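# Extract the small nail from the wooden block

## Task

Draw the small nail sticking out of the top of the wooden block until most of its length is out. The robot's own grippers or links may touch the nail only lightly; anything heavier fails. Whatever the robot is still holding at the end gets dropped, so the result must hold up without the robot's help. Do not knock or place anything off the table, and note that loose objects may occasionally get nudged by something external.

## Robot and tools

Robot: two arms, left_arm and right_arm, each with six revolute joints plus a parallel gripper. Since direct contact with the nail must stay light, the usual approach is to grasp a suitable tool from the scene and use it on the nail, then set the tool down stably before ending.

Frame: all printed gripper poses share one scene frame. The origin sits on the table surface midway between the arms. +x points out over the table, +z points up, and left_arm is on the +y side. The names left and right do not refer to image sides. end_effector_position is in metres and marks the point between the finger pads, roughly 1 cm behind the tips. end_effector_quat_wxyz is the orientation as w,x,y,z. In the gripper's own axes, the fingers point along +z and close along y. Printed positions can be inaccurate, more so when the arm is stretched far out.

execute_actions takes "actions", a list holding zero or one item, plus an optional "pictures" boolean (pictures are included by default).
- An empty list only reports the current state.
- A motion item is {"rows": [...], "steps": n}. n runs from 1 to 15 and defaults to 15. Each step lasts 1/30 s.
- rows is a list of 1 to 15 rows, and each row drives one step. If there are fewer rows than steps, the final row is held for the rest.
- A wait item is {"steps": n} with n up to 300. It sends nothing new and returns after that many steps, counted from the previous result. Your reply time counts toward those steps.
- If a call is refused, nothing reaches the robot.

Each row is one list of 14 numbers covering both arms, even when only one moves. Positions 1 to 6 are left_arm's absolute joint targets in radians, and position 7 is its opening. Positions 8 to 14 are the same seven for right_arm. Joint order and stated ranges (radians):
- waist -2.618 to 3.054
- shoulder 0.000 to 3.142
- elbow 0.000 to 3.142
- wrist pitch -1.571 to 1.571
- wrist yaw -1.571 to 1.571
- wrist roll -2.094 to 2.094

A target beyond a range end by more than 0.036, and also farther out than the joint's last reported angle, gets the whole call refused. The true ends can differ from the stated ones by up to 0.036 either way. Commands past a true end are clipped there, and the result may say "joint sent to its limit". That message can refer to an earlier action, and its absence does not prove there is room left. Because of friction, a joint may settle up to about 0.031 rad short of its target, and changes smaller than that may not move it at all.

The opening is an absolute value from -1 (closed) to +1 (fully open, a 0.094 m pad gap). grip_measured reports the actual opening on the same scale, with an arm-specific bias of up to about 1 mm.
- To hold something, command about 0.03 below grip_measured. A smaller margin gives a gentler grip.
- Pad force tops out near 50 to 62 N, lower on some grippers and lower on parts under about 2 mm thick.
- The first contact can spike hard.

Speed limits: each joint's target is kept within a set lead of its measured angle. The leads are 0.202 for the waist, 0.258 for the shoulder, 0.238 for the elbow, 0.573 for wrist pitch, and 0.522 for wrist yaw and roll. Also, if a step's targets would move a gripper more than 70 mm from where it is, all of that arm's targets are pulled back proportionally. Large moves therefore need several calls.

Between calls, the arms keep heading for the last row you sent. They stop pursuing it once everything has nearly stopped (slow or blocked motion counts as still moving) or once any step is HELD. Fingers that are mid-travel finish moving. The simulation runs while you think and write.

Result lines:
- The state line shows each gripper's pose.
- Joint positions and Joint velocities list, per arm, the six joints (rad, rad/s) followed by the pad gap (m, m/s).
- "joint command not followed" means a clearance check changed or blocked some joint targets. The rest of the row still ran.
- HELD marks steps where your row was not sent, in whole or in part.
- MOTOR HOT appears from 75 °C. At 90 °C that arm pauses for 10 s, and that threshold is then off for 5 minutes. At 100 °C the arm's motors and gripper let go and it drops. Both kinds of stop show as OVER-TEMPERATURE FAULT. Holding loads, even while you think, heats the motors.

zoom_image: give "camera" (cam_high, cam_work, cam_left_wrist or cam_right_wrist) and "region" [x0, y0, x1, y1] in pixels, with the origin at the top-left. The region can be at most 504 by 504, and all images are 504x504. You get an enlarged view of that camera's most recent image.

finished_scene: pass "scene" as the current scene's number. Replying without a tool call ends everything.

Avoid:
- dropping or slamming objects
- pushing hard on anything
- letting the arms collide or press on each other, which can end the scene
- knocking things off the table
- gripping the nail firmly with the fingers
- ending while the outcome depends on something the robot is still holding

Each tool is called as a command line: name --argument value for each argument, lists and objects as JSON in quotes; but a table of rows of numbers goes row by row, as --pt "numbers of a row", without its own name.

## Session

execute_actions --actions '[]'

Scene clock: 0.00 s of 6100.00 s.
left_arm: end_effector_position=(+0.0979, -0.2367, +0.1502) grip_measured=+1.000 end_effector_quat_wxyz=(+0.648, +0.699, +0.255, -0.163) | right_arm: end_effector_position=(+0.2861, -0.4248, +0.2453) grip_measured=+1.000 end_effector_quat_wxyz=(+0.504, -0.197, +0.623, -0.566)
Joint positions: left_arm=[-1.106  1.958  0.916  0.934  0.171  0.993  0.094] | right_arm=[-0.133  0.66   0.152  0.662  0.282 -1.192  0.094]
Joint velocities: left_arm=[-0.007 -0.002 -0.002  0.022  0.037 -0.081  0.   ] | right_arm=[-0.002 -0.012 -0.007  0.007 -0.095  0.022  0.   ]

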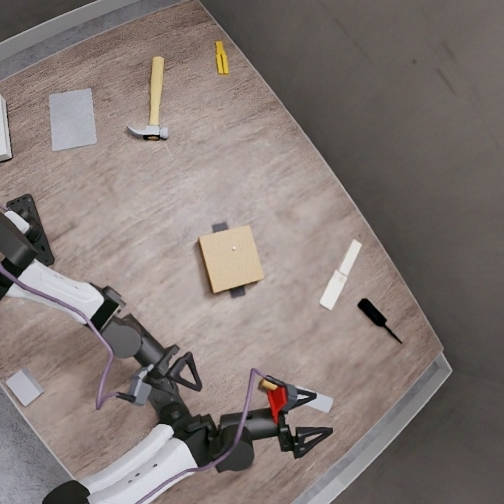

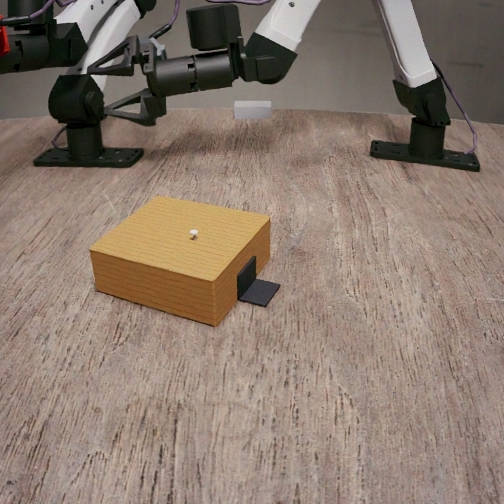

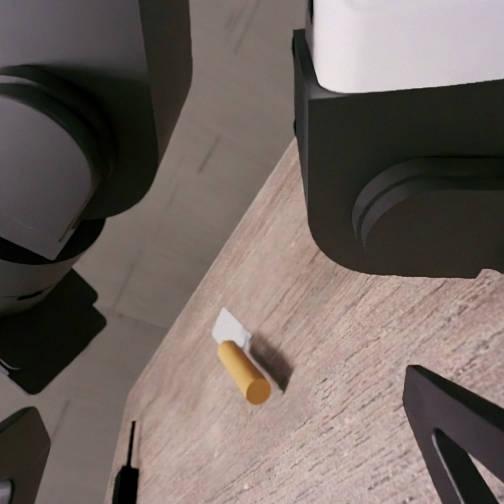

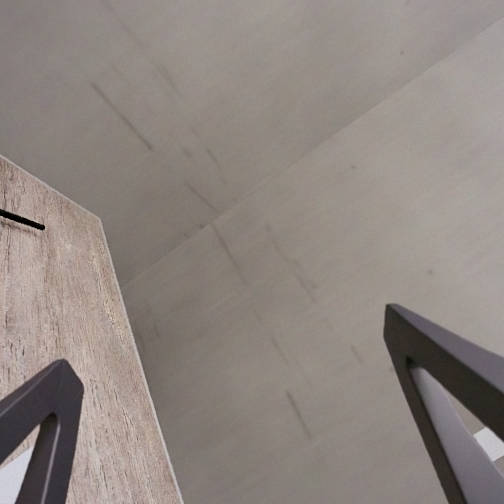

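zoom_image --camera "cam_high" --region '[100,30,260,190]'

zoom_image --camera "cam_high" --region '[150,190,310,350]'

zoom_image --camera "cam_high" --region '[0,180,360,504]'

zoom_image --camera "cam_work" --region '[70,170,310,340]'

Region (100, 30, 260, 190) of cam_high's 504x504 image, scaled by 3.150, with more detail than that image has.

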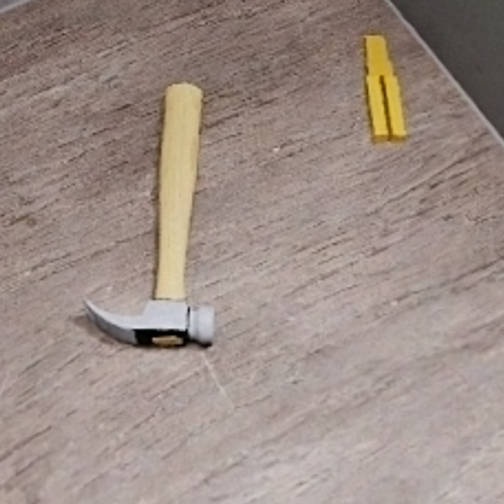

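Region (150, 190, 310, 350) of cam_high's 504x504 image, scaled by 3.150, with more detail than that image has.

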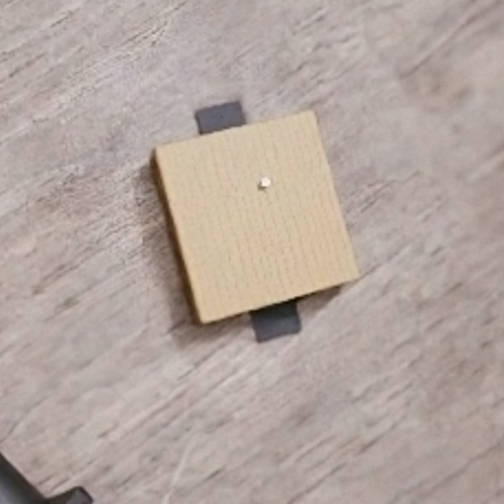

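Region (0, 180, 360, 504) of cam_high's 504x504 image, scaled by 1.400, with more detail than that image has; it fills the top 454 rows of this view, and the rest is white.

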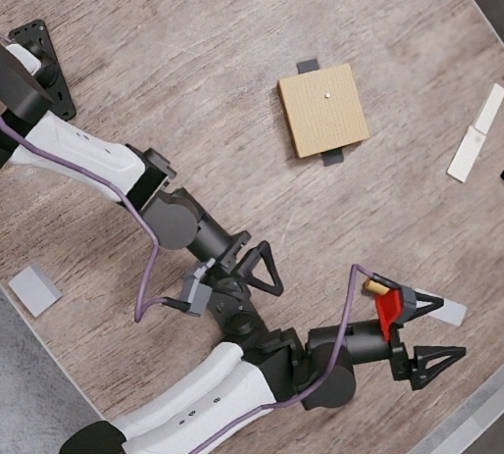

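Region (70, 170, 310, 340) of cam_work's 504x504 image, scaled by 2.100, with more detail than that image has; it fills the top 357 rows of this view, and the rest is white.

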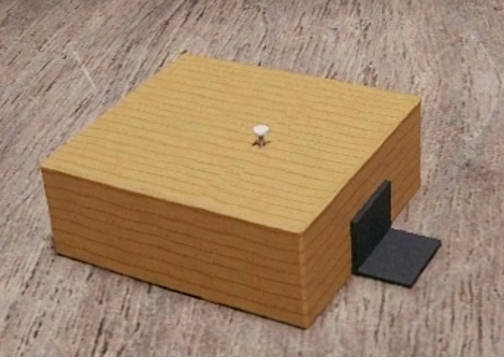

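execute_actions --actions '[{"rows":[[-0.3,1.75,1.45,0,0,0,1,-0.4,0.66,0.152,0.662,0.282,-1.192,1]],"steps":15}]'

Scene clock: 73.40 s of 6100.00 s.
left_arm: end_effector_position=(+0.3743, -0.1156, +0.3027) grip_measured=+1.000 end_effector_quat_wxyz=(+0.621, +0.388, +0.654, -0.191) | right_arm: end_effector_position=(+0.2461, -0.4906, +0.2453) grip_measured=+1.000 end_effector_quat_wxyz=(+0.425, -0.113, +0.643, -0.627)
Joint positions: left_arm=[-0.592  1.767  1.402  0.208  0.053  0.245  0.094] | right_arm=[-0.395  0.66   0.152  0.662  0.283 -1.192  0.094]
Joint velocities: left_arm=[ 1.302 -0.129  0.325 -0.696 -0.139 -1.018  0.   ] | right_arm=[-0.002  0.002  0.002 -0.081 -0.037  0.051  0.   ]
Steps of this call (steps 1 to 90: nothing new was sent; then 69.90 s passed at rest; steps 91 to 105: all 15 steps of this action). Readings (joint positions):
91: left_arm=[-1.099 1.948 0.928 0.890 0.168 0.958] | right_arm=[-0.161 0.660 0.152 0.662 0.269 -1.192]
92: left_arm=[-1.085 1.933 0.952 0.815 0.160 0.910] | right_arm=[-0.230 0.660 0.152 0.662 0.268 -1.192]
94: left_arm=[-1.031 1.892 1.017 0.685 0.139 0.810] | right_arm=[-0.351 0.660 0.152 0.662 0.277 -1.192]
98: left_arm=[-0.887 1.822 1.186 0.441 0.098 0.588] | right_arm=[-0.395 0.660 0.152 0.662 0.283 -1.192]
105: the state above

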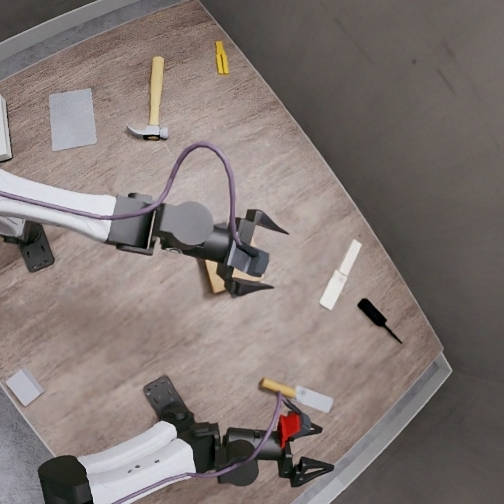

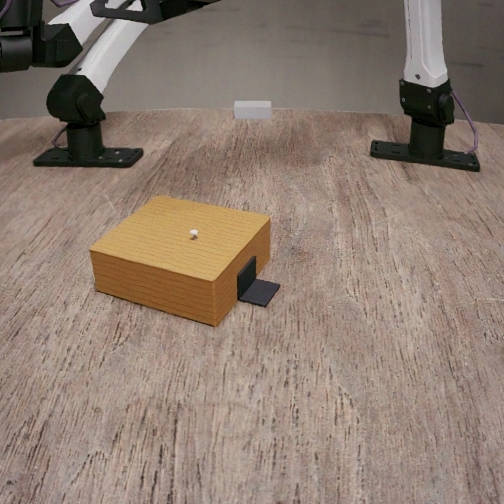

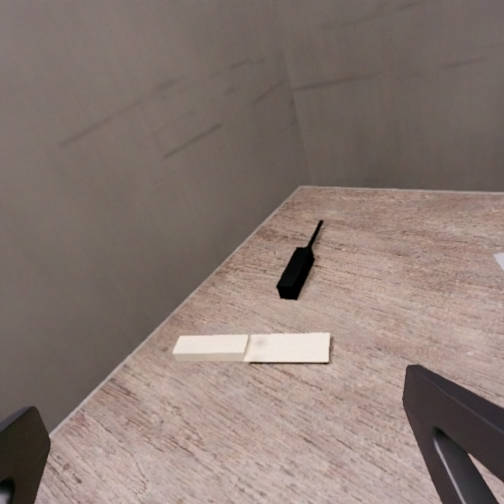

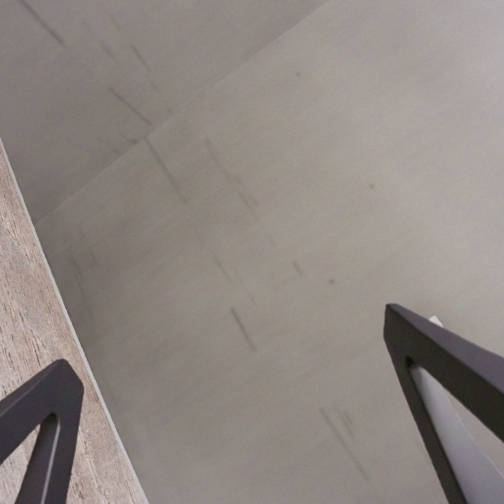

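execute_actions --actions '[{"rows":[[0.0,1.9,1.65,-0.4,0,-0.25,1,-0.395,0.66,0.152,0.662,0.283,-1.192,1],[0.0,1.9,1.65,-0.4,0,-0.25,1,-0.395,0.66,0.152,0.662,0.283,-1.192,1],[0.0,1.9,1.65,-0.4,0,-0.25,1,-0.395,0.66,0.152,0.662,0.283,-1.192,1],[0.0,1.9,1.65,-0.4,0,-0.25,1,-0.395,0.66,0.152,0.662,0.283,-1.192,1],[0.0,1.9,1.65,-0.4,0,-0.25,1,-0.395,0.66,0.152,0.662,0.283,-1.192,1],[0.0,1.9,1.65,-0.4,0,-0.25,1,-0.395,0.66,0.152,0.662,0.283,-1.192,1],[0.0,1.9,1.65,-0.4,0,-0.25,1,-0.395,0.66,0.152,0.662,0.283,-1.192,1],[0.0,1.9,1.65,-0.4,0,-0.25,1,-0.395,0.66,0.152,0.662,0.283,-1.192,1],[0.43,2.28,2.15,-1.35,0,-0.65,1,-0.03,1.41,0.41,1.0,-1.35,0,1]],"steps":15}]' --pictures false

execute_actions --actions '[{"rows":[[0.43,2.28,2.15,-1.35,0,-0.65,1,-0.03,1.41,0.41,1.0,-1.35,0,1]],"steps":15}]' --pictures false

execute_actions --actions '[{"rows":[[0.43,2.28,2.15,-1.35,0,-0.65,1,-0.03,1.41,0.41,1.0,-1.35,0,1]],"steps":15}]'

Scene clock: 78.00 s of 6100.00 s.
left_arm: end_effector_position=(+0.5511, +0.2864, +0.1456) grip_measured=+1.000 end_effector_quat_wxyz=(+0.339, -0.185, +0.920, -0.072) | right_arm: end_effector_position=(+0.3504, -0.3828, +0.2874) grip_measured=+1.000 end_effector_quat_wxyz=(+0.682, -0.197, +0.596, -0.376)
Joint positions: left_arm=[ 0.188  2.127  1.867 -0.602  0.007 -0.4    0.094] | right_arm=[-0.148  0.964  0.336  0.842 -0.08  -0.806  0.094]
Joint velocities: left_arm=[ 0.867  1.155  1.175 -1.722  0.007 -0.813  0.   ] | right_arm=[ 1.238  1.717  0.686  1.033 -2.088  2.205  0.   ]
Steps of this call (steps 1 to 30: the robot went on to your last target; steps 31 to 90: nothing new was sent; then 1.10 s passed at rest; steps 91 to 105: all 15 steps of this action). Readings (joint positions):
91: left_arm=[-0.284 1.771 1.449 -0.034 0.005 -0.014] | right_arm=[-0.395 0.660 0.152 0.662 0.283 -1.192]
92: left_arm=[-0.265 1.795 1.495 -0.083 0.011 -0.042] | right_arm=[-0.395 0.660 0.152 0.662 0.283 -1.192]
94: left_arm=[-0.198 1.837 1.561 -0.145 0.012 -0.089] | right_arm=[-0.395 0.660 0.152 0.662 0.283 -1.192]
98: left_arm=[-0.036 1.885 1.615 -0.266 0.009 -0.169] | right_arm=[-0.395 0.660 0.152 0.662 0.283 -1.192]
105: the state above

Scene clock: 78.50 s of 6100.00 s.
left_arm: end_effector_position=(+0.4348, +0.4075, +0.0863) grip_measured=+1.000 end_effector_quat_wxyz=(+0.051, -0.428, +0.902, -0.007) | right_arm: end_effector_position=(+0.3280, -0.1900, +0.1900) grip_measured=+1.000 end_effector_quat_wxyz=(+0.599, -0.366, +0.612, +0.364)
Joint positions: left_arm=[ 0.444  2.29   2.124 -1.302 -0.005 -0.631  0.094] | right_arm=[-0.036  1.424  0.401  0.969 -1.237 -0.043  0.094]
Joint velocities: left_arm=[-0.188 -0.007 -0.012 -0.227 -0.037 -0.066  0.   ] | right_arm=[ 0.002 -0.002  0.002  0.066 -0.755  0.212  0.   ]
Steps of this call (steps 1 to 15: all 15 steps of this action). Readings (joint positions):
1: left_arm=[0.221 2.166 1.907 -0.663 0.007 -0.427] | right_arm=[-0.109 1.028 0.358 0.876 -0.162 -0.724]
2: left_arm=[0.256 2.202 1.949 -0.728 0.007 -0.452] | right_arm=[-0.078 1.100 0.377 0.908 -0.252 -0.635]
4: left_arm=[0.329 2.257 2.024 -0.870 0.007 -0.500] | right_arm=[-0.044 1.256 0.399 0.956 -0.445 -0.444]
8: left_arm=[0.449 2.290 2.106 -1.141 0.000 -0.584] | right_arm=[-0.036 1.422 0.401 0.939 -0.831 -0.184]
15: the state above

Scene clock: 79.00 s of 6100.00 s.
left_arm: end_effector_position=(+0.4279, +0.4003, +0.0855) grip_measured=+1.000 end_effector_quat_wxyz=(+0.034, -0.428, +0.903, -0.004) | right_arm: end_effector_position=(+0.3124, -0.1827, +0.1918) grip_measured=+1.000 end_effector_quat_wxyz=(+0.576, -0.386, +0.597, +0.403)
Joint positions: left_arm=[ 0.433  2.29   2.124 -1.337 -0.005 -0.642  0.094] | right_arm=[-0.036  1.424  0.401  0.978 -1.338 -0.007  0.094]
Joint velocities: left_arm=[-0.027  0.012  0.012  0.022 -0.066  0.022  0.   ] | right_arm=[-0.012  0.022 -0.022 -0.066 -0.037  0.022  0.   ]
Steps of this call (steps 1 to 15: all 15 steps of this action). Readings (joint positions):
1: left_arm=[0.439 2.290 2.124 -1.310 -0.005 -0.633] | right_arm=[-0.036 1.424 0.401 0.971 -1.259 -0.035]
2: left_arm=[0.435 2.290 2.124 -1.316 -0.005 -0.635] | right_arm=[-0.036 1.424 0.401 0.973 -1.276 -0.030]
4: left_arm=[0.433 2.290 2.124 -1.325 -0.005 -0.637] | right_arm=[-0.036 1.424 0.401 0.974 -1.300 -0.021]
8: left_arm=[0.433 2.290 2.124 -1.333 -0.005 -0.640] | right_arm=[-0.036 1.424 0.401 0.976 -1.325 -0.012]
15: the state above

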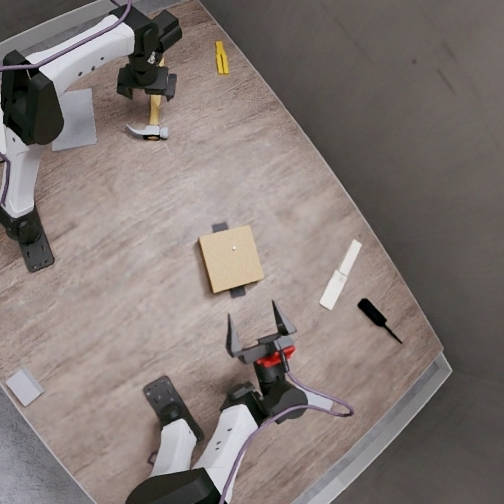

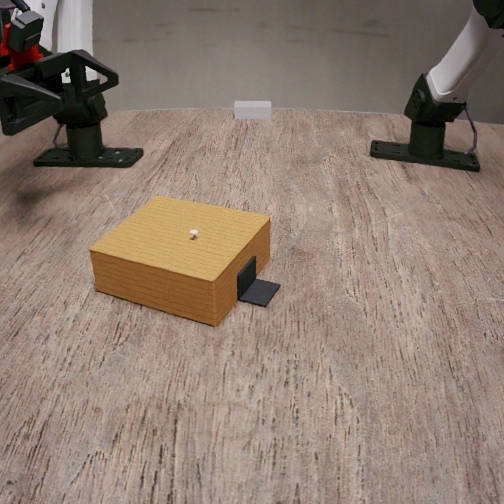

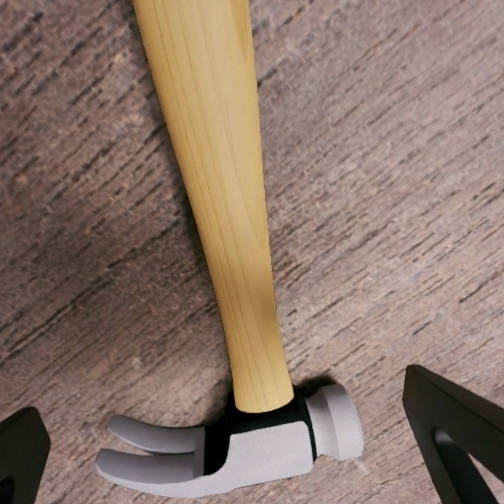

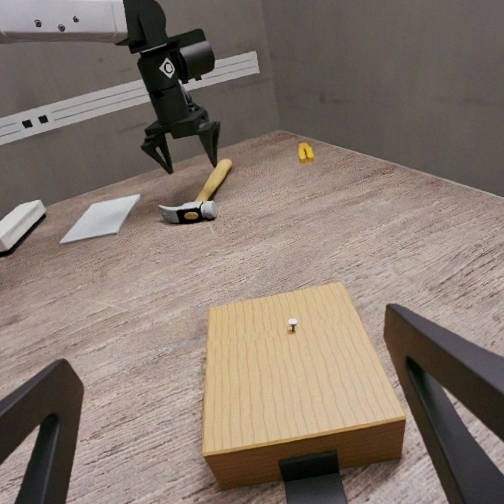

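execute_actions --actions '[{"rows":[[0.433,2.31,2.15,-1.35,0,-0.69,0.6,-0.03,1.41,0.41,1.0,-1.35,0,1],[0.433,2.33,2.15,-1.35,0,-0.69,0.4,-0.03,1.41,0.41,1.0,-1.35,0,1],[0.433,2.35,2.15,-1.35,0,-0.69,0.2,-0.03,1.41,0.41,1.0,-1.35,0,1],[0.433,2.37,2.15,-1.35,0,-0.69,0.1,-0.03,1.41,0.41,1.0,-1.35,0,1],[0.433,2.385,2.15,-1.35,0,-0.69,0.1,-0.03,1.41,0.41,1.0,-1.35,0,1],[0.433,2.385,2.14,-1.33,0,-0.69,0.1,-0.03,1.41,0.41,1.0,-1.35,0,1],[0.433,2.385,2.13,-1.32,0,-0.69,0.1,-0.03,1.41,0.41,1.0,-1.35,0,1],[0.433,2.385,2.12,-1.3,0,-0.69,0.1,-0.03,1.41,0.41,1.0,-1.35,0,1],[0.433,2.385,2.11,-1.29,0,-0.69,0.1,-0.03,1.41,0.41,1.0,-1.35,0,1],[0.433,2.385,2.10,-1.28,0,-0.69,0.1,-0.03,1.41,0.41,1.0,-1.35,0,1]],"steps":15}]'

Scene clock: 88.70 s of 6100.00 s.
left_arm: end_effector_position=(+0.4279, +0.4003, +0.0387) grip_measured=+0.101 end_effector_quat_wxyz=(-0.006, -0.446, +0.895, +0.004) | right_arm: end_effector_position=(+0.3118, -0.1824, +0.1918) grip_measured=+1.000 end_effector_quat_wxyz=(+0.575, -0.386, +0.596, +0.405)
Joint positions: left_arm=[ 0.433  2.391  2.116 -1.307 -0.005 -0.68   0.052] | right_arm=[-0.036  1.424  0.401  0.978 -1.342 -0.006  0.094]
Joint velocities: left_arm=[ 0.007  0.012  0.007  0.095  0.007 -0.037  0.   ] | right_arm=[ 0.017 -0.002  0.012  0.037  0.051  0.007  0.   ]
Steps of this call (steps 1 to 15: the robot went on to your last target; steps 16 to 90: nothing new was sent; then 6.20 s passed at rest; steps 91 to 105: all 15 steps of this action). Readings (joint positions):
91: left_arm=[0.433 2.291 2.124 -1.338 -0.005 -0.648] | right_arm=[-0.036 1.424 0.401 0.978 -1.342 -0.006]
92: left_arm=[0.433 2.293 2.124 -1.338 -0.005 -0.655] | right_arm=[-0.036 1.424 0.401 0.978 -1.342 -0.006]
94: left_arm=[0.433 2.311 2.130 -1.339 -0.005 -0.664] | right_arm=[-0.036 1.424 0.401 0.978 -1.342 -0.006]
98: left_arm=[0.433 2.371 2.133 -1.337 -0.005 -0.675] | right_arm=[-0.036 1.424 0.401 0.978 -1.342 -0.006]
105: the state above

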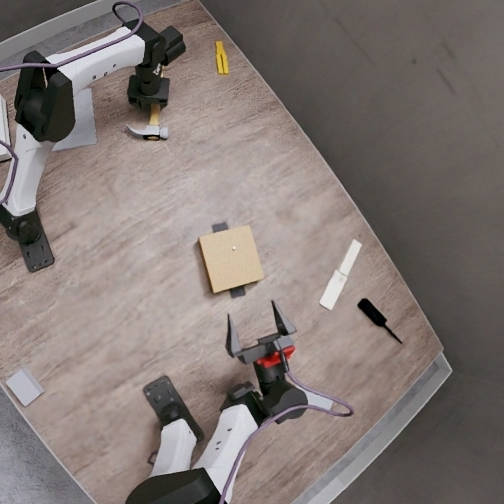

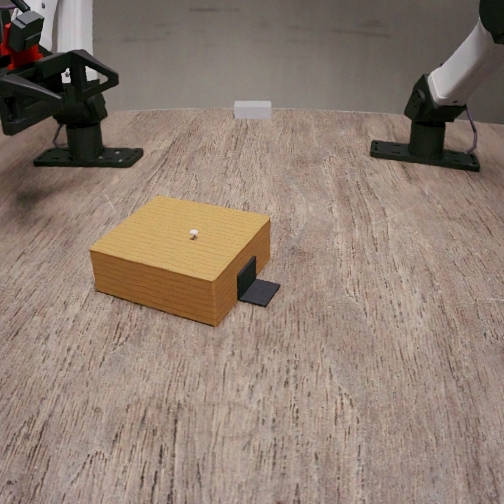

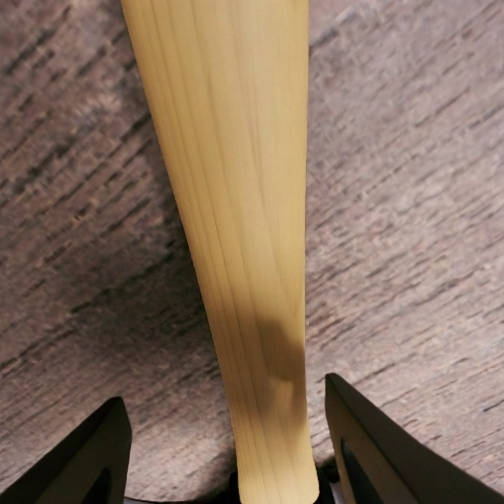

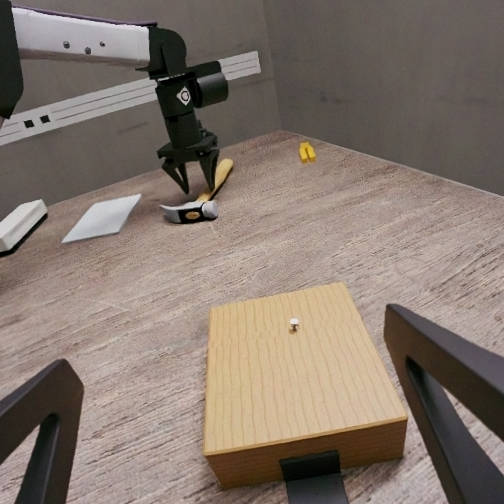

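execute_actions --actions '[]'

Scene clock: 94.77 s of 6100.00 s.
left_arm: end_effector_position=(+0.4303, +0.4009, +0.0386) grip_measured=+0.101 end_effector_quat_wxyz=(-0.001, -0.447, +0.895, +0.003) | right_arm: end_effector_position=(+0.3118, -0.1824, +0.1918) grip_measured=+1.000 end_effector_quat_wxyz=(+0.575, -0.386, +0.596, +0.405)
Joint positions: left_arm=[ 0.433  2.391  2.116 -1.297 -0.005 -0.682  0.052] | right_arm=[-0.036  1.424  0.401  0.978 -1.342 -0.006  0.094]
Joint velocities: left_arm=[ 0.002  0.012  0.002 -0.037 -0.007 -0.022 -0.   ] | right_arm=[-0.002 -0.012 -0.012  0.037  0.037  0.022  0.   ]
Steps of this call (steps 1 to 15: the robot went on to your last target; steps 16 to 90: nothing new was sent; then 3.07 s passed at rest). Readings (joint positions):
1: left_arm=[0.433 2.391 2.116 -1.305 -0.005 -0.681] | right_arm=[-0.036 1.424 0.401 0.978 -1.342 -0.006]
2: left_arm=[0.433 2.391 2.116 -1.304 -0.005 -0.681] | right_arm=[-0.036 1.424 0.401 0.978 -1.342 -0.006]
4: left_arm=[0.433 2.391 2.116 -1.301 -0.005 -0.681] | right_arm=[-0.036 1.424 0.401 0.978 -1.342 -0.006]
8: left_arm=[0.433 2.391 2.116 -1.299 -0.005 -0.682] | right_arm=[-0.036 1.424 0.401 0.978 -1.342 -0.006]
90: the state above
All arms were judged still, so your last target was given up. Only a new action makes them travel on or press farther. Fingers that are still opening or closing keep moving.

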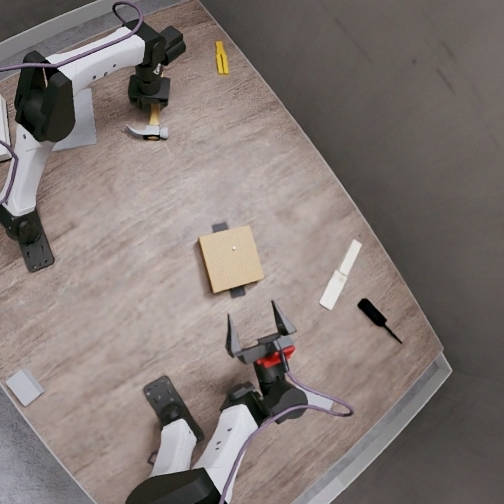

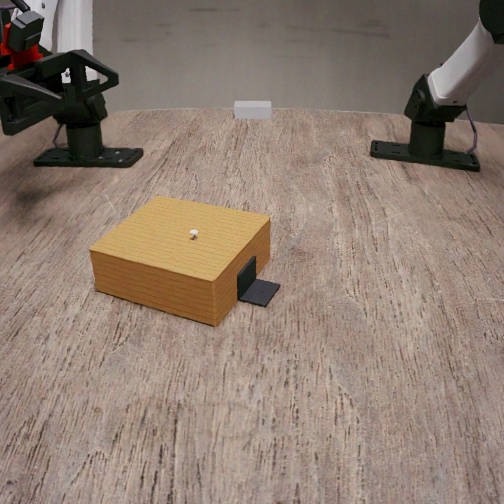

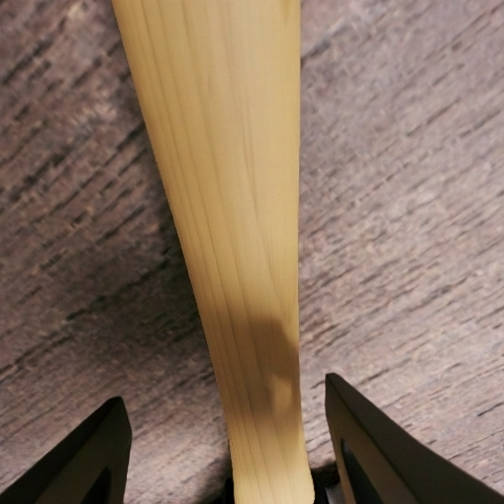

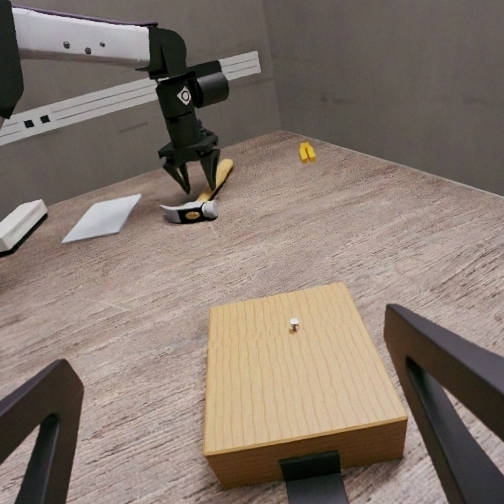

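execute_actions --actions '[{"rows":[[0.41,2.40,2.12,-1.29,0,-0.68,0.3,-0.03,1.41,0.41,1.0,-1.35,0,1],[0.41,2.40,2.12,-1.29,0,-0.68,0.3,-0.03,1.41,0.41,1.0,-1.35,0,1],[0.41,2.40,2.12,-1.29,0,-0.68,0.3,-0.03,1.41,0.41,1.0,-1.35,0,1],[0.41,2.40,2.12,-1.29,0,-0.68,0.3,-0.03,1.41,0.41,1.0,-1.35,0,1],[0.41,2.40,2.12,-1.29,0,-0.68,0.3,-0.03,1.41,0.41,1.0,-1.35,0,1],[0.41,2.40,2.12,-1.29,0,-0.68,0.3,-0.03,1.41,0.41,1.0,-1.35,0,1],[0.41,2.41,2.11,-1.27,0,-0.68,0.3,-0.03,1.41,0.41,1.0,-1.35,0,1],[0.41,2.42,2.10,-1.26,0,-0.68,0.3,-0.03,1.41,0.41,1.0,-1.35,0,1],[0.41,2.425,2.09,-1.25,0,-0.68,0.3,-0.03,1.41,0.41,1.0,-1.35,0,1],[0.41,2.43,2.08,-1.24,0,-0.68,0.3,-0.03,1.41,0.41,1.0,-1.35,0,1],[0.41,2.435,2.075,-1.23,0,-0.68,0.3,-0.03,1.41,0.41,1.0,-1.35,0,1]],"steps":15}]'

Scene clock: 101.70 s of 6100.00 s.
left_arm: end_effector_position=(+0.4334, +0.3947, +0.0179) grip_measured=+0.299 end_effector_quat_wxyz=(-0.008, -0.440, +0.898, +0.004) | right_arm: end_effector_position=(+0.3118, -0.1824, +0.1919) grip_measured=+1.000 end_effector_quat_wxyz=(+0.576, -0.386, +0.596, +0.405)
Joint positions: left_arm=[ 0.418  2.427  2.096 -1.258 -0.005 -0.682  0.061] | right_arm=[-0.036  1.424  0.401  0.978 -1.342 -0.006  0.094]
Joint velocities: left_arm=[ 0.002  0.134 -0.071  0.051 -0.007 -0.022  0.   ] | right_arm=[-0.002 -0.007  0.002  0.022  0.022  0.081  0.   ]
Steps of this call (steps 1 to 90: nothing new was sent; then 3.43 s passed at rest; steps 91 to 105: all 15 steps of this action). Readings (joint positions):
91: left_arm=[0.432 2.391 2.116 -1.297 -0.005 -0.682] | right_arm=[-0.036 1.424 0.401 0.978 -1.342 -0.006]
92: left_arm=[0.431 2.391 2.116 -1.297 -0.005 -0.682] | right_arm=[-0.036 1.424 0.401 0.978 -1.342 -0.006]
94: left_arm=[0.426 2.391 2.116 -1.297 -0.005 -0.682] | right_arm=[-0.036 1.424 0.401 0.978 -1.342 -0.006]
98: left_arm=[0.419 2.394 2.116 -1.294 -0.005 -0.682] | right_arm=[-0.036 1.424 0.401 0.978 -1.342 -0.006]
105: the state above

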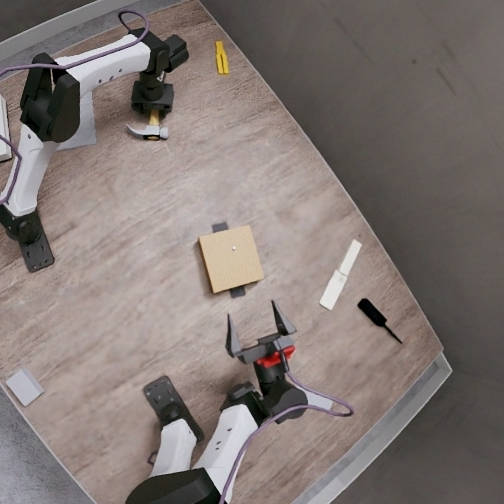

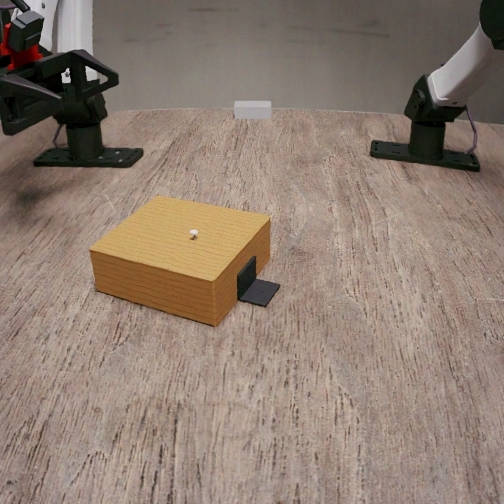

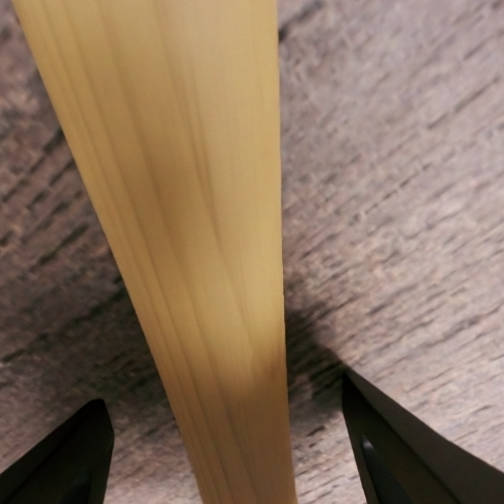

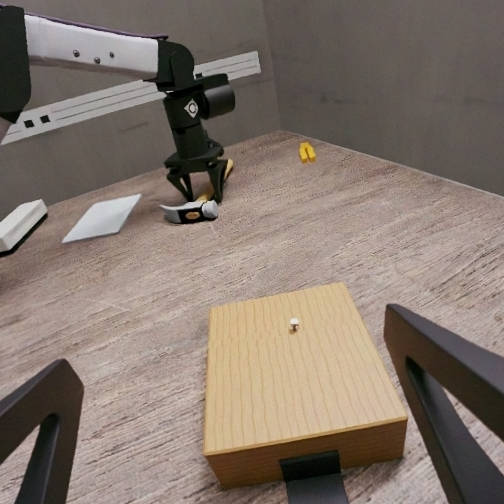

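execute_actions --actions '[{"rows":[[0.41,2.435,2.075,-1.23,0,-0.83,0.3,-0.03,1.41,0.41,1.0,-1.35,0,1]],"steps":10}]'

Scene clock: 107.27 s of 6100.00 s.
left_arm: end_effector_position=(+0.4356, +0.3951, +0.0164) grip_measured=+0.299 end_effector_quat_wxyz=(-0.004, -0.495, +0.869, +0.003) | right_arm: end_effector_position=(+0.3118, -0.1824, +0.1919) grip_measured=+1.000 end_effector_quat_wxyz=(+0.576, -0.386, +0.596, +0.405)
Joint positions: left_arm=[ 0.418  2.43   2.095 -1.246 -0.004 -0.806  0.061] | right_arm=[-0.036  1.424  0.401  0.978 -1.342 -0.006  0.094]
Joint velocities: left_arm=[-0.012  0.022 -0.012  0.022 -0.051 -0.095 -0.   ] | right_arm=[ 0.002 -0.002 -0.017 -0.022 -0.007  0.007  0.   ]
Steps of this call (steps 1 to 30: the robot went on to your last target; steps 31 to 90: nothing new was sent; then 2.23 s passed at rest; steps 91 to 100: all 10 steps of this action). Readings (joint positions):
91: left_arm=[0.418 2.430 2.095 -1.246 -0.004 -0.701] | right_arm=[-0.036 1.424 0.401 0.978 -1.342 -0.006]
92: left_arm=[0.418 2.430 2.095 -1.246 -0.004 -0.725] | right_arm=[-0.036 1.424 0.401 0.978 -1.342 -0.006]
94: left_arm=[0.418 2.430 2.095 -1.246 -0.004 -0.761] | right_arm=[-0.036 1.424 0.401 0.978 -1.342 -0.006]
98: left_arm=[0.418 2.430 2.095 -1.246 -0.004 -0.797] | right_arm=[-0.036 1.424 0.401 0.978 -1.342 -0.006]
100: the state above

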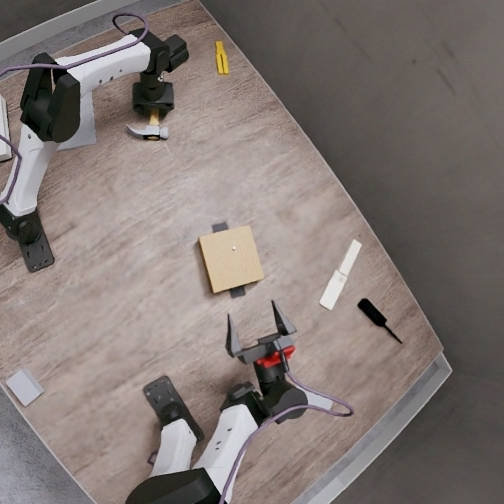

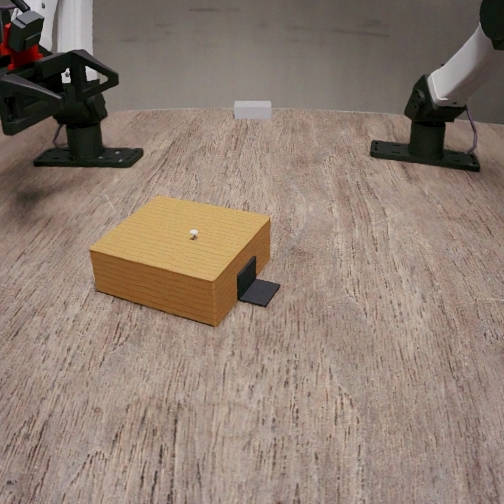

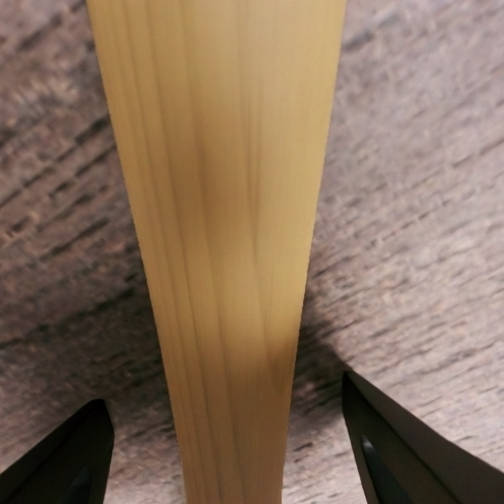

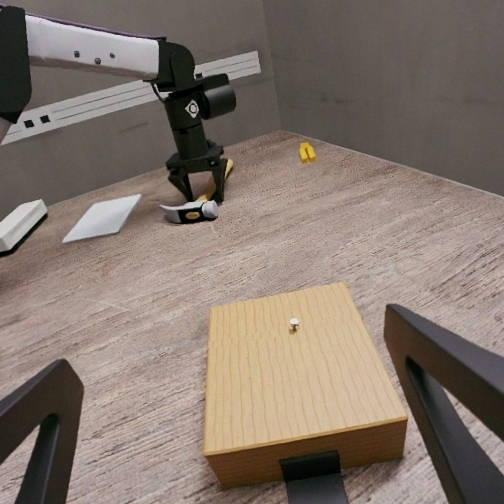

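execute_actions --actions '[{"rows":[[0.41,2.435,2.075,-1.23,0,-0.83,0.0,-0.03,1.41,0.41,1.0,-1.35,0,1],[0.41,2.435,2.075,-1.23,0,-0.83,0.0,-0.03,1.41,0.41,1.0,-1.35,0,1],[0.41,2.435,2.075,-1.23,0,-0.83,-0.2,-0.03,1.41,0.41,1.0,-1.35,0,1],[0.41,2.435,2.075,-1.23,0,-0.83,-0.2,-0.03,1.41,0.41,1.0,-1.35,0,1],[0.41,2.435,2.075,-1.23,0,-0.83,-0.3,-0.03,1.41,0.41,1.0,-1.35,0,1],[0.41,2.435,2.075,-1.23,0,-0.83,-0.3,-0.03,1.41,0.41,1.0,-1.35,0,1],[0.41,2.435,2.075,-1.23,0,-0.83,-0.35,-0.03,1.41,0.41,1.0,-1.35,0,1],[0.41,2.435,2.075,-1.23,0,-0.83,-0.35,-0.03,1.41,0.41,1.0,-1.35,0,1],[0.41,2.435,2.075,-1.23,0,-0.83,-0.4,-0.03,1.41,0.41,1.0,-1.35,0,1],[0.41,2.435,2.075,-1.23,0,-0.83,-0.4,-0.03,1.41,0.41,1.0,-1.35,0,1],[0.41,2.435,2.075,-1.23,0,-0.83,-0.45,-0.03,1.41,0.41,1.0,-1.35,0,1]],"steps":15}]' --pictures false

execute_actions --actions '[{"steps":10}]'

Scene clock: 110.33 s of 6100.00 s.
left_arm: end_effector_position=(+0.4365, +0.3951, +0.0164) grip_measured=-0.449 end_effector_quat_wxyz=(-0.003, -0.502, +0.865, +0.002) | right_arm: end_effector_position=(+0.3118, -0.1824, +0.1919) grip_measured=+1.000 end_effector_quat_wxyz=(+0.576, -0.386, +0.596, +0.405)
Joint positions: left_arm=[ 0.418  2.43   2.095 -1.243 -0.003 -0.822  0.026] | right_arm=[-0.036  1.424  0.401  0.978 -1.342 -0.006  0.094]
Joint velocities: left_arm=[-0.002 -0.012  0.012 -0.037 -0.037 -0.037  0.   ] | right_arm=[-0.027  0.002 -0.007 -0.007  0.037  0.095  0.   ]
Steps of this call (steps 1 to 30: the robot went on to your last target; steps 31 to 77: nothing new was sent; steps 78 to 92: all 15 steps of this action). Readings (joint positions):
78: left_arm=[0.418 2.430 2.095 -1.246 -0.004 -0.822] | right_arm=[-0.036 1.424 0.401 0.978 -1.342 -0.006]
79: left_arm=[0.418 2.430 2.095 -1.246 -0.004 -0.822] | right_arm=[-0.036 1.424 0.401 0.978 -1.342 -0.006]
81: left_arm=[0.418 2.430 2.095 -1.246 -0.004 -0.822] | right_arm=[-0.036 1.424 0.401 0.978 -1.342 -0.006]
85: left_arm=[0.418 2.430 2.095 -1.246 -0.004 -0.822] | right_arm=[-0.036 1.424 0.401 0.978 -1.342 -0.006]
92: the state above

Scene clock: 110.67 s of 6100.00 s.
left_arm: end_effector_position=(+0.4365, +0.3951, +0.0164) grip_measured=-0.449 end_effector_quat_wxyz=(-0.003, -0.502, +0.865, +0.002) | right_arm: end_effector_position=(+0.3118, -0.1824, +0.1919) grip_measured=+1.000 end_effector_quat_wxyz=(+0.576, -0.386, +0.596, +0.405)
Joint positions: left_arm=[ 0.418  2.43   2.095 -1.243 -0.003 -0.822  0.026] | right_arm=[-0.036  1.424  0.401  0.978 -1.342 -0.006  0.094]
Joint velocities: left_arm=[-0.007  0.012  0.007 -0.022 -0.007 -0.051 -0.002] | right_arm=[ 0.012  0.002 -0.012  0.051  0.051  0.051  0.   ]
Steps of this call (steps 1 to 10: the robot went on to your last target). Readings (joint positions):
1: left_arm=[0.418 2.430 2.095 -1.243 -0.003 -0.822] | right_arm=[-0.036 1.424 0.401 0.978 -1.342 -0.006]
2: left_arm=[0.418 2.430 2.095 -1.243 -0.003 -0.822] | right_arm=[-0.036 1.424 0.401 0.978 -1.342 -0.006]
4: left_arm=[0.418 2.430 2.095 -1.243 -0.003 -0.822] | right_arm=[-0.036 1.424 0.401 0.978 -1.342 -0.006]
8: left_arm=[0.418 2.430 2.095 -1.243 -0.003 -0.822] | right_arm=[-0.036 1.424 0.401 0.978 -1.342 -0.006]
10: the state above

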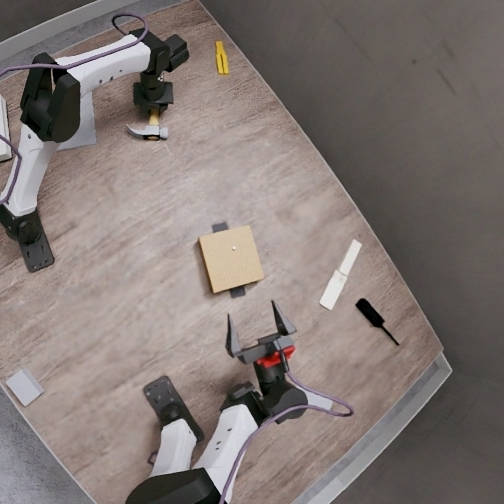

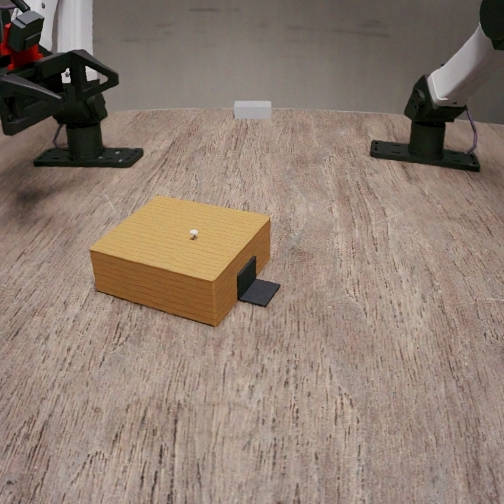

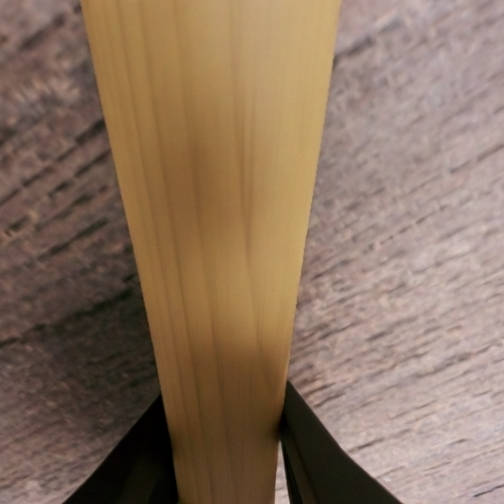

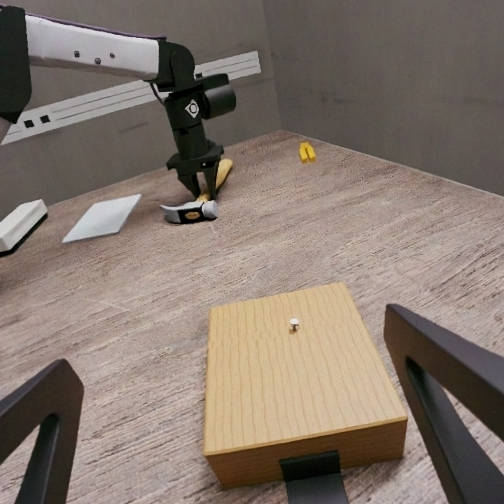

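execute_actions --actions '[{"rows":[[0.41,2.435,2.075,-1.23,0,-0.83,-0.48,-0.03,1.41,0.41,1.0,-1.35,0,1],[0.41,2.435,2.075,-1.23,0,-0.83,-0.48,-0.03,1.41,0.41,1.0,-1.35,0,1],[0.41,2.435,2.075,-1.23,0,-0.83,-0.51,-0.03,1.41,0.41,1.0,-1.35,0,1],[0.41,2.435,2.075,-1.23,0,-0.83,-0.51,-0.03,1.41,0.41,1.0,-1.35,0,1],[0.41,2.435,2.075,-1.23,0,-0.83,-0.51,-0.03,1.41,0.41,1.0,-1.35,0,1],[0.41,2.435,2.075,-1.23,0,-0.83,-0.54,-0.03,1.41,0.41,1.0,-1.35,0,1]],"steps":12}]' --pictures false

Scene clock: 112.13 s of 6100.00 s.
left_arm: end_effector_position=(+0.4366, +0.3950, +0.0164) grip_measured=-0.524 end_effector_quat_wxyz=(-0.003, -0.502, +0.865, +0.002) | right_arm: end_effector_position=(+0.3118, -0.1824, +0.1919) grip_measured=+1.000 end_effector_quat_wxyz=(+0.576, -0.386, +0.596, +0.405)
Joint positions: left_arm=[ 0.418  2.43   2.095 -1.243 -0.002 -0.822  0.022] | right_arm=[-0.036  1.424  0.401  0.978 -1.342 -0.006  0.094]
Joint velocities: left_arm=[-0.002 -0.002 -0.002 -0.007  0.022 -0.007  0.002] | right_arm=[ 0.002 -0.007 -0.017 -0.037 -0.051  0.022  0.   ]
Steps of this call (steps 1 to 15: the robot went on to your last target; steps 16 to 32: nothing new was sent; steps 33 to 44: all 12 steps of this action). Readings (joint positions):
33: left_arm=[0.418 2.430 2.095 -1.243 -0.002 -0.822] | right_arm=[-0.036 1.424 0.401 0.978 -1.342 -0.006]
34: left_arm=[0.418 2.430 2.095 -1.243 -0.002 -0.822] | right_arm=[-0.036 1.424 0.401 0.978 -1.342 -0.006]
36: left_arm=[0.418 2.430 2.095 -1.243 -0.002 -0.822] | right_arm=[-0.036 1.424 0.401 0.978 -1.342 -0.006]
40: left_arm=[0.418 2.430 2.095 -1.243 -0.002 -0.822] | right_arm=[-0.036 1.424 0.401 0.978 -1.342 -0.006]
44: the state above

execute_actions --actions '[{"rows":[[0.41,2.40,2.075,-1.27,0,-0.83,-0.555,-0.06,1.41,0.41,1.0,-1.38,0,1],[0.41,2.37,2.075,-1.30,0,-0.83,-0.555,-0.09,1.41,0.41,1.0,-1.40,0,1],[0.41,2.33,2.075,-1.34,0,-0.83,-0.555,-0.13,1.41,0.41,1.0,-1.43,0,1],[0.41,2.29,2.075,-1.38,0,-0.83,-0.555,-0.17,1.41,0.41,1.0,-1.46,0,1],[0.41,2.25,2.075,-1.42,0,-0.83,-0.555,-0.21,1.41,0.41,1.0,-1.48,0,1],[0.41,2.21,2.075,-1.46,0,-0.83,-0.555,-0.25,1.41,0.41,1.0,-1.5,0,1],[0.41,2.17,2.075,-1.5,0,-0.83,-0.555,-0.29,1.41,0.41,1.0,-1.51,0,1],[0.41,2.13,2.075,-1.53,0,-0.83,-0.555,-0.31,1.41,0.41,1.0,-1.52,0,1],[0.41,2.09,2.075,-1.55,0,-0.83,-0.555,-0.31,1.41,0.41,1.0,-1.52,0,1]],"steps":15}]'

Scene clock: 121.37 s of 6100.00 s.
left_arm: end_effector_position=(+0.3822, +0.3830, +0.1525) grip_measured=-0.529 end_effector_quat_wxyz=(+0.034, -0.502, +0.864, -0.007) | right_arm: end_effector_position=(+0.3118, -0.2516, +0.1931) grip_measured=+1.000 end_effector_quat_wxyz=(+0.600, -0.350, +0.616, +0.372)
Joint positions: left_arm=[ 0.418  2.089  2.068 -1.482 -0.007 -0.824  0.022] | right_arm=[-0.307  1.424  0.401  0.978 -1.497 -0.005  0.094]
Joint velocities: left_arm=[ 0.007 -0.325  0.002 -0.447  0.007  0.081  0.001] | right_arm=[-0.002  0.002 -0.012  0.037 -0.066  0.037  0.   ]
Steps of this call (steps 1 to 15: the robot went on to your last target; steps 16 to 90: nothing new was sent; then 5.73 s passed at rest; steps 91 to 105: all 15 steps of this action). Readings (joint positions):
91: left_arm=[0.418 2.429 2.095 -1.243 -0.002 -0.822] | right_arm=[-0.037 1.424 0.401 0.978 -1.346 -0.006]
92: left_arm=[0.418 2.426 2.094 -1.246 -0.002 -0.822] | right_arm=[-0.046 1.424 0.401 0.978 -1.355 -0.006]
94: left_arm=[0.418 2.404 2.082 -1.259 -0.002 -0.824] | right_arm=[-0.093 1.424 0.401 0.978 -1.384 -0.006]
98: left_arm=[0.418 2.300 2.068 -1.350 -0.004 -0.824] | right_arm=[-0.251 1.424 0.401 0.978 -1.448 -0.005]
105: the state above

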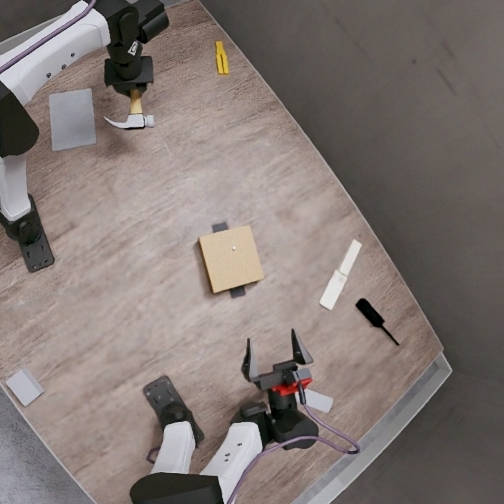

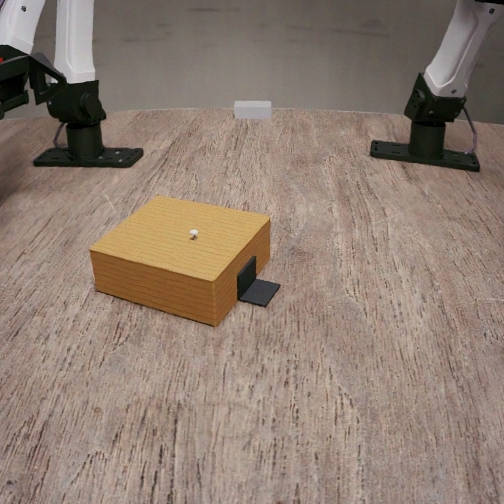

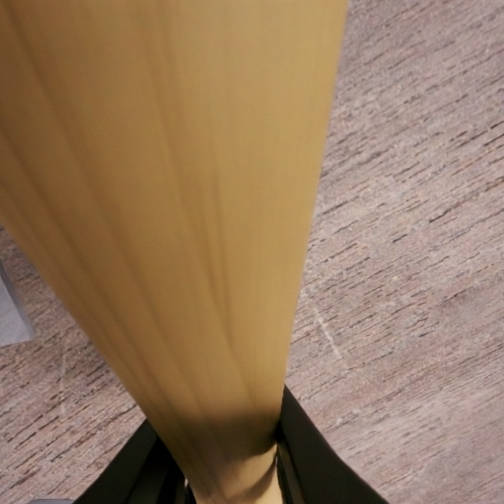

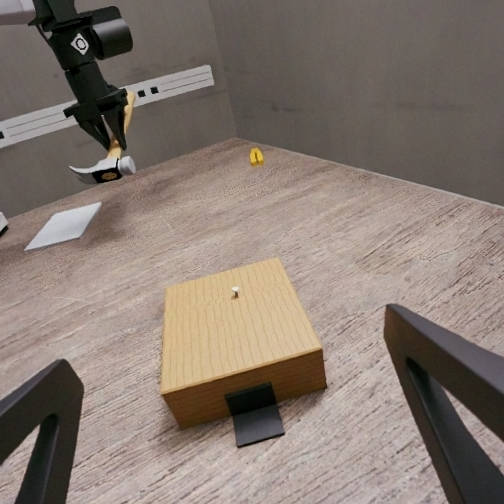

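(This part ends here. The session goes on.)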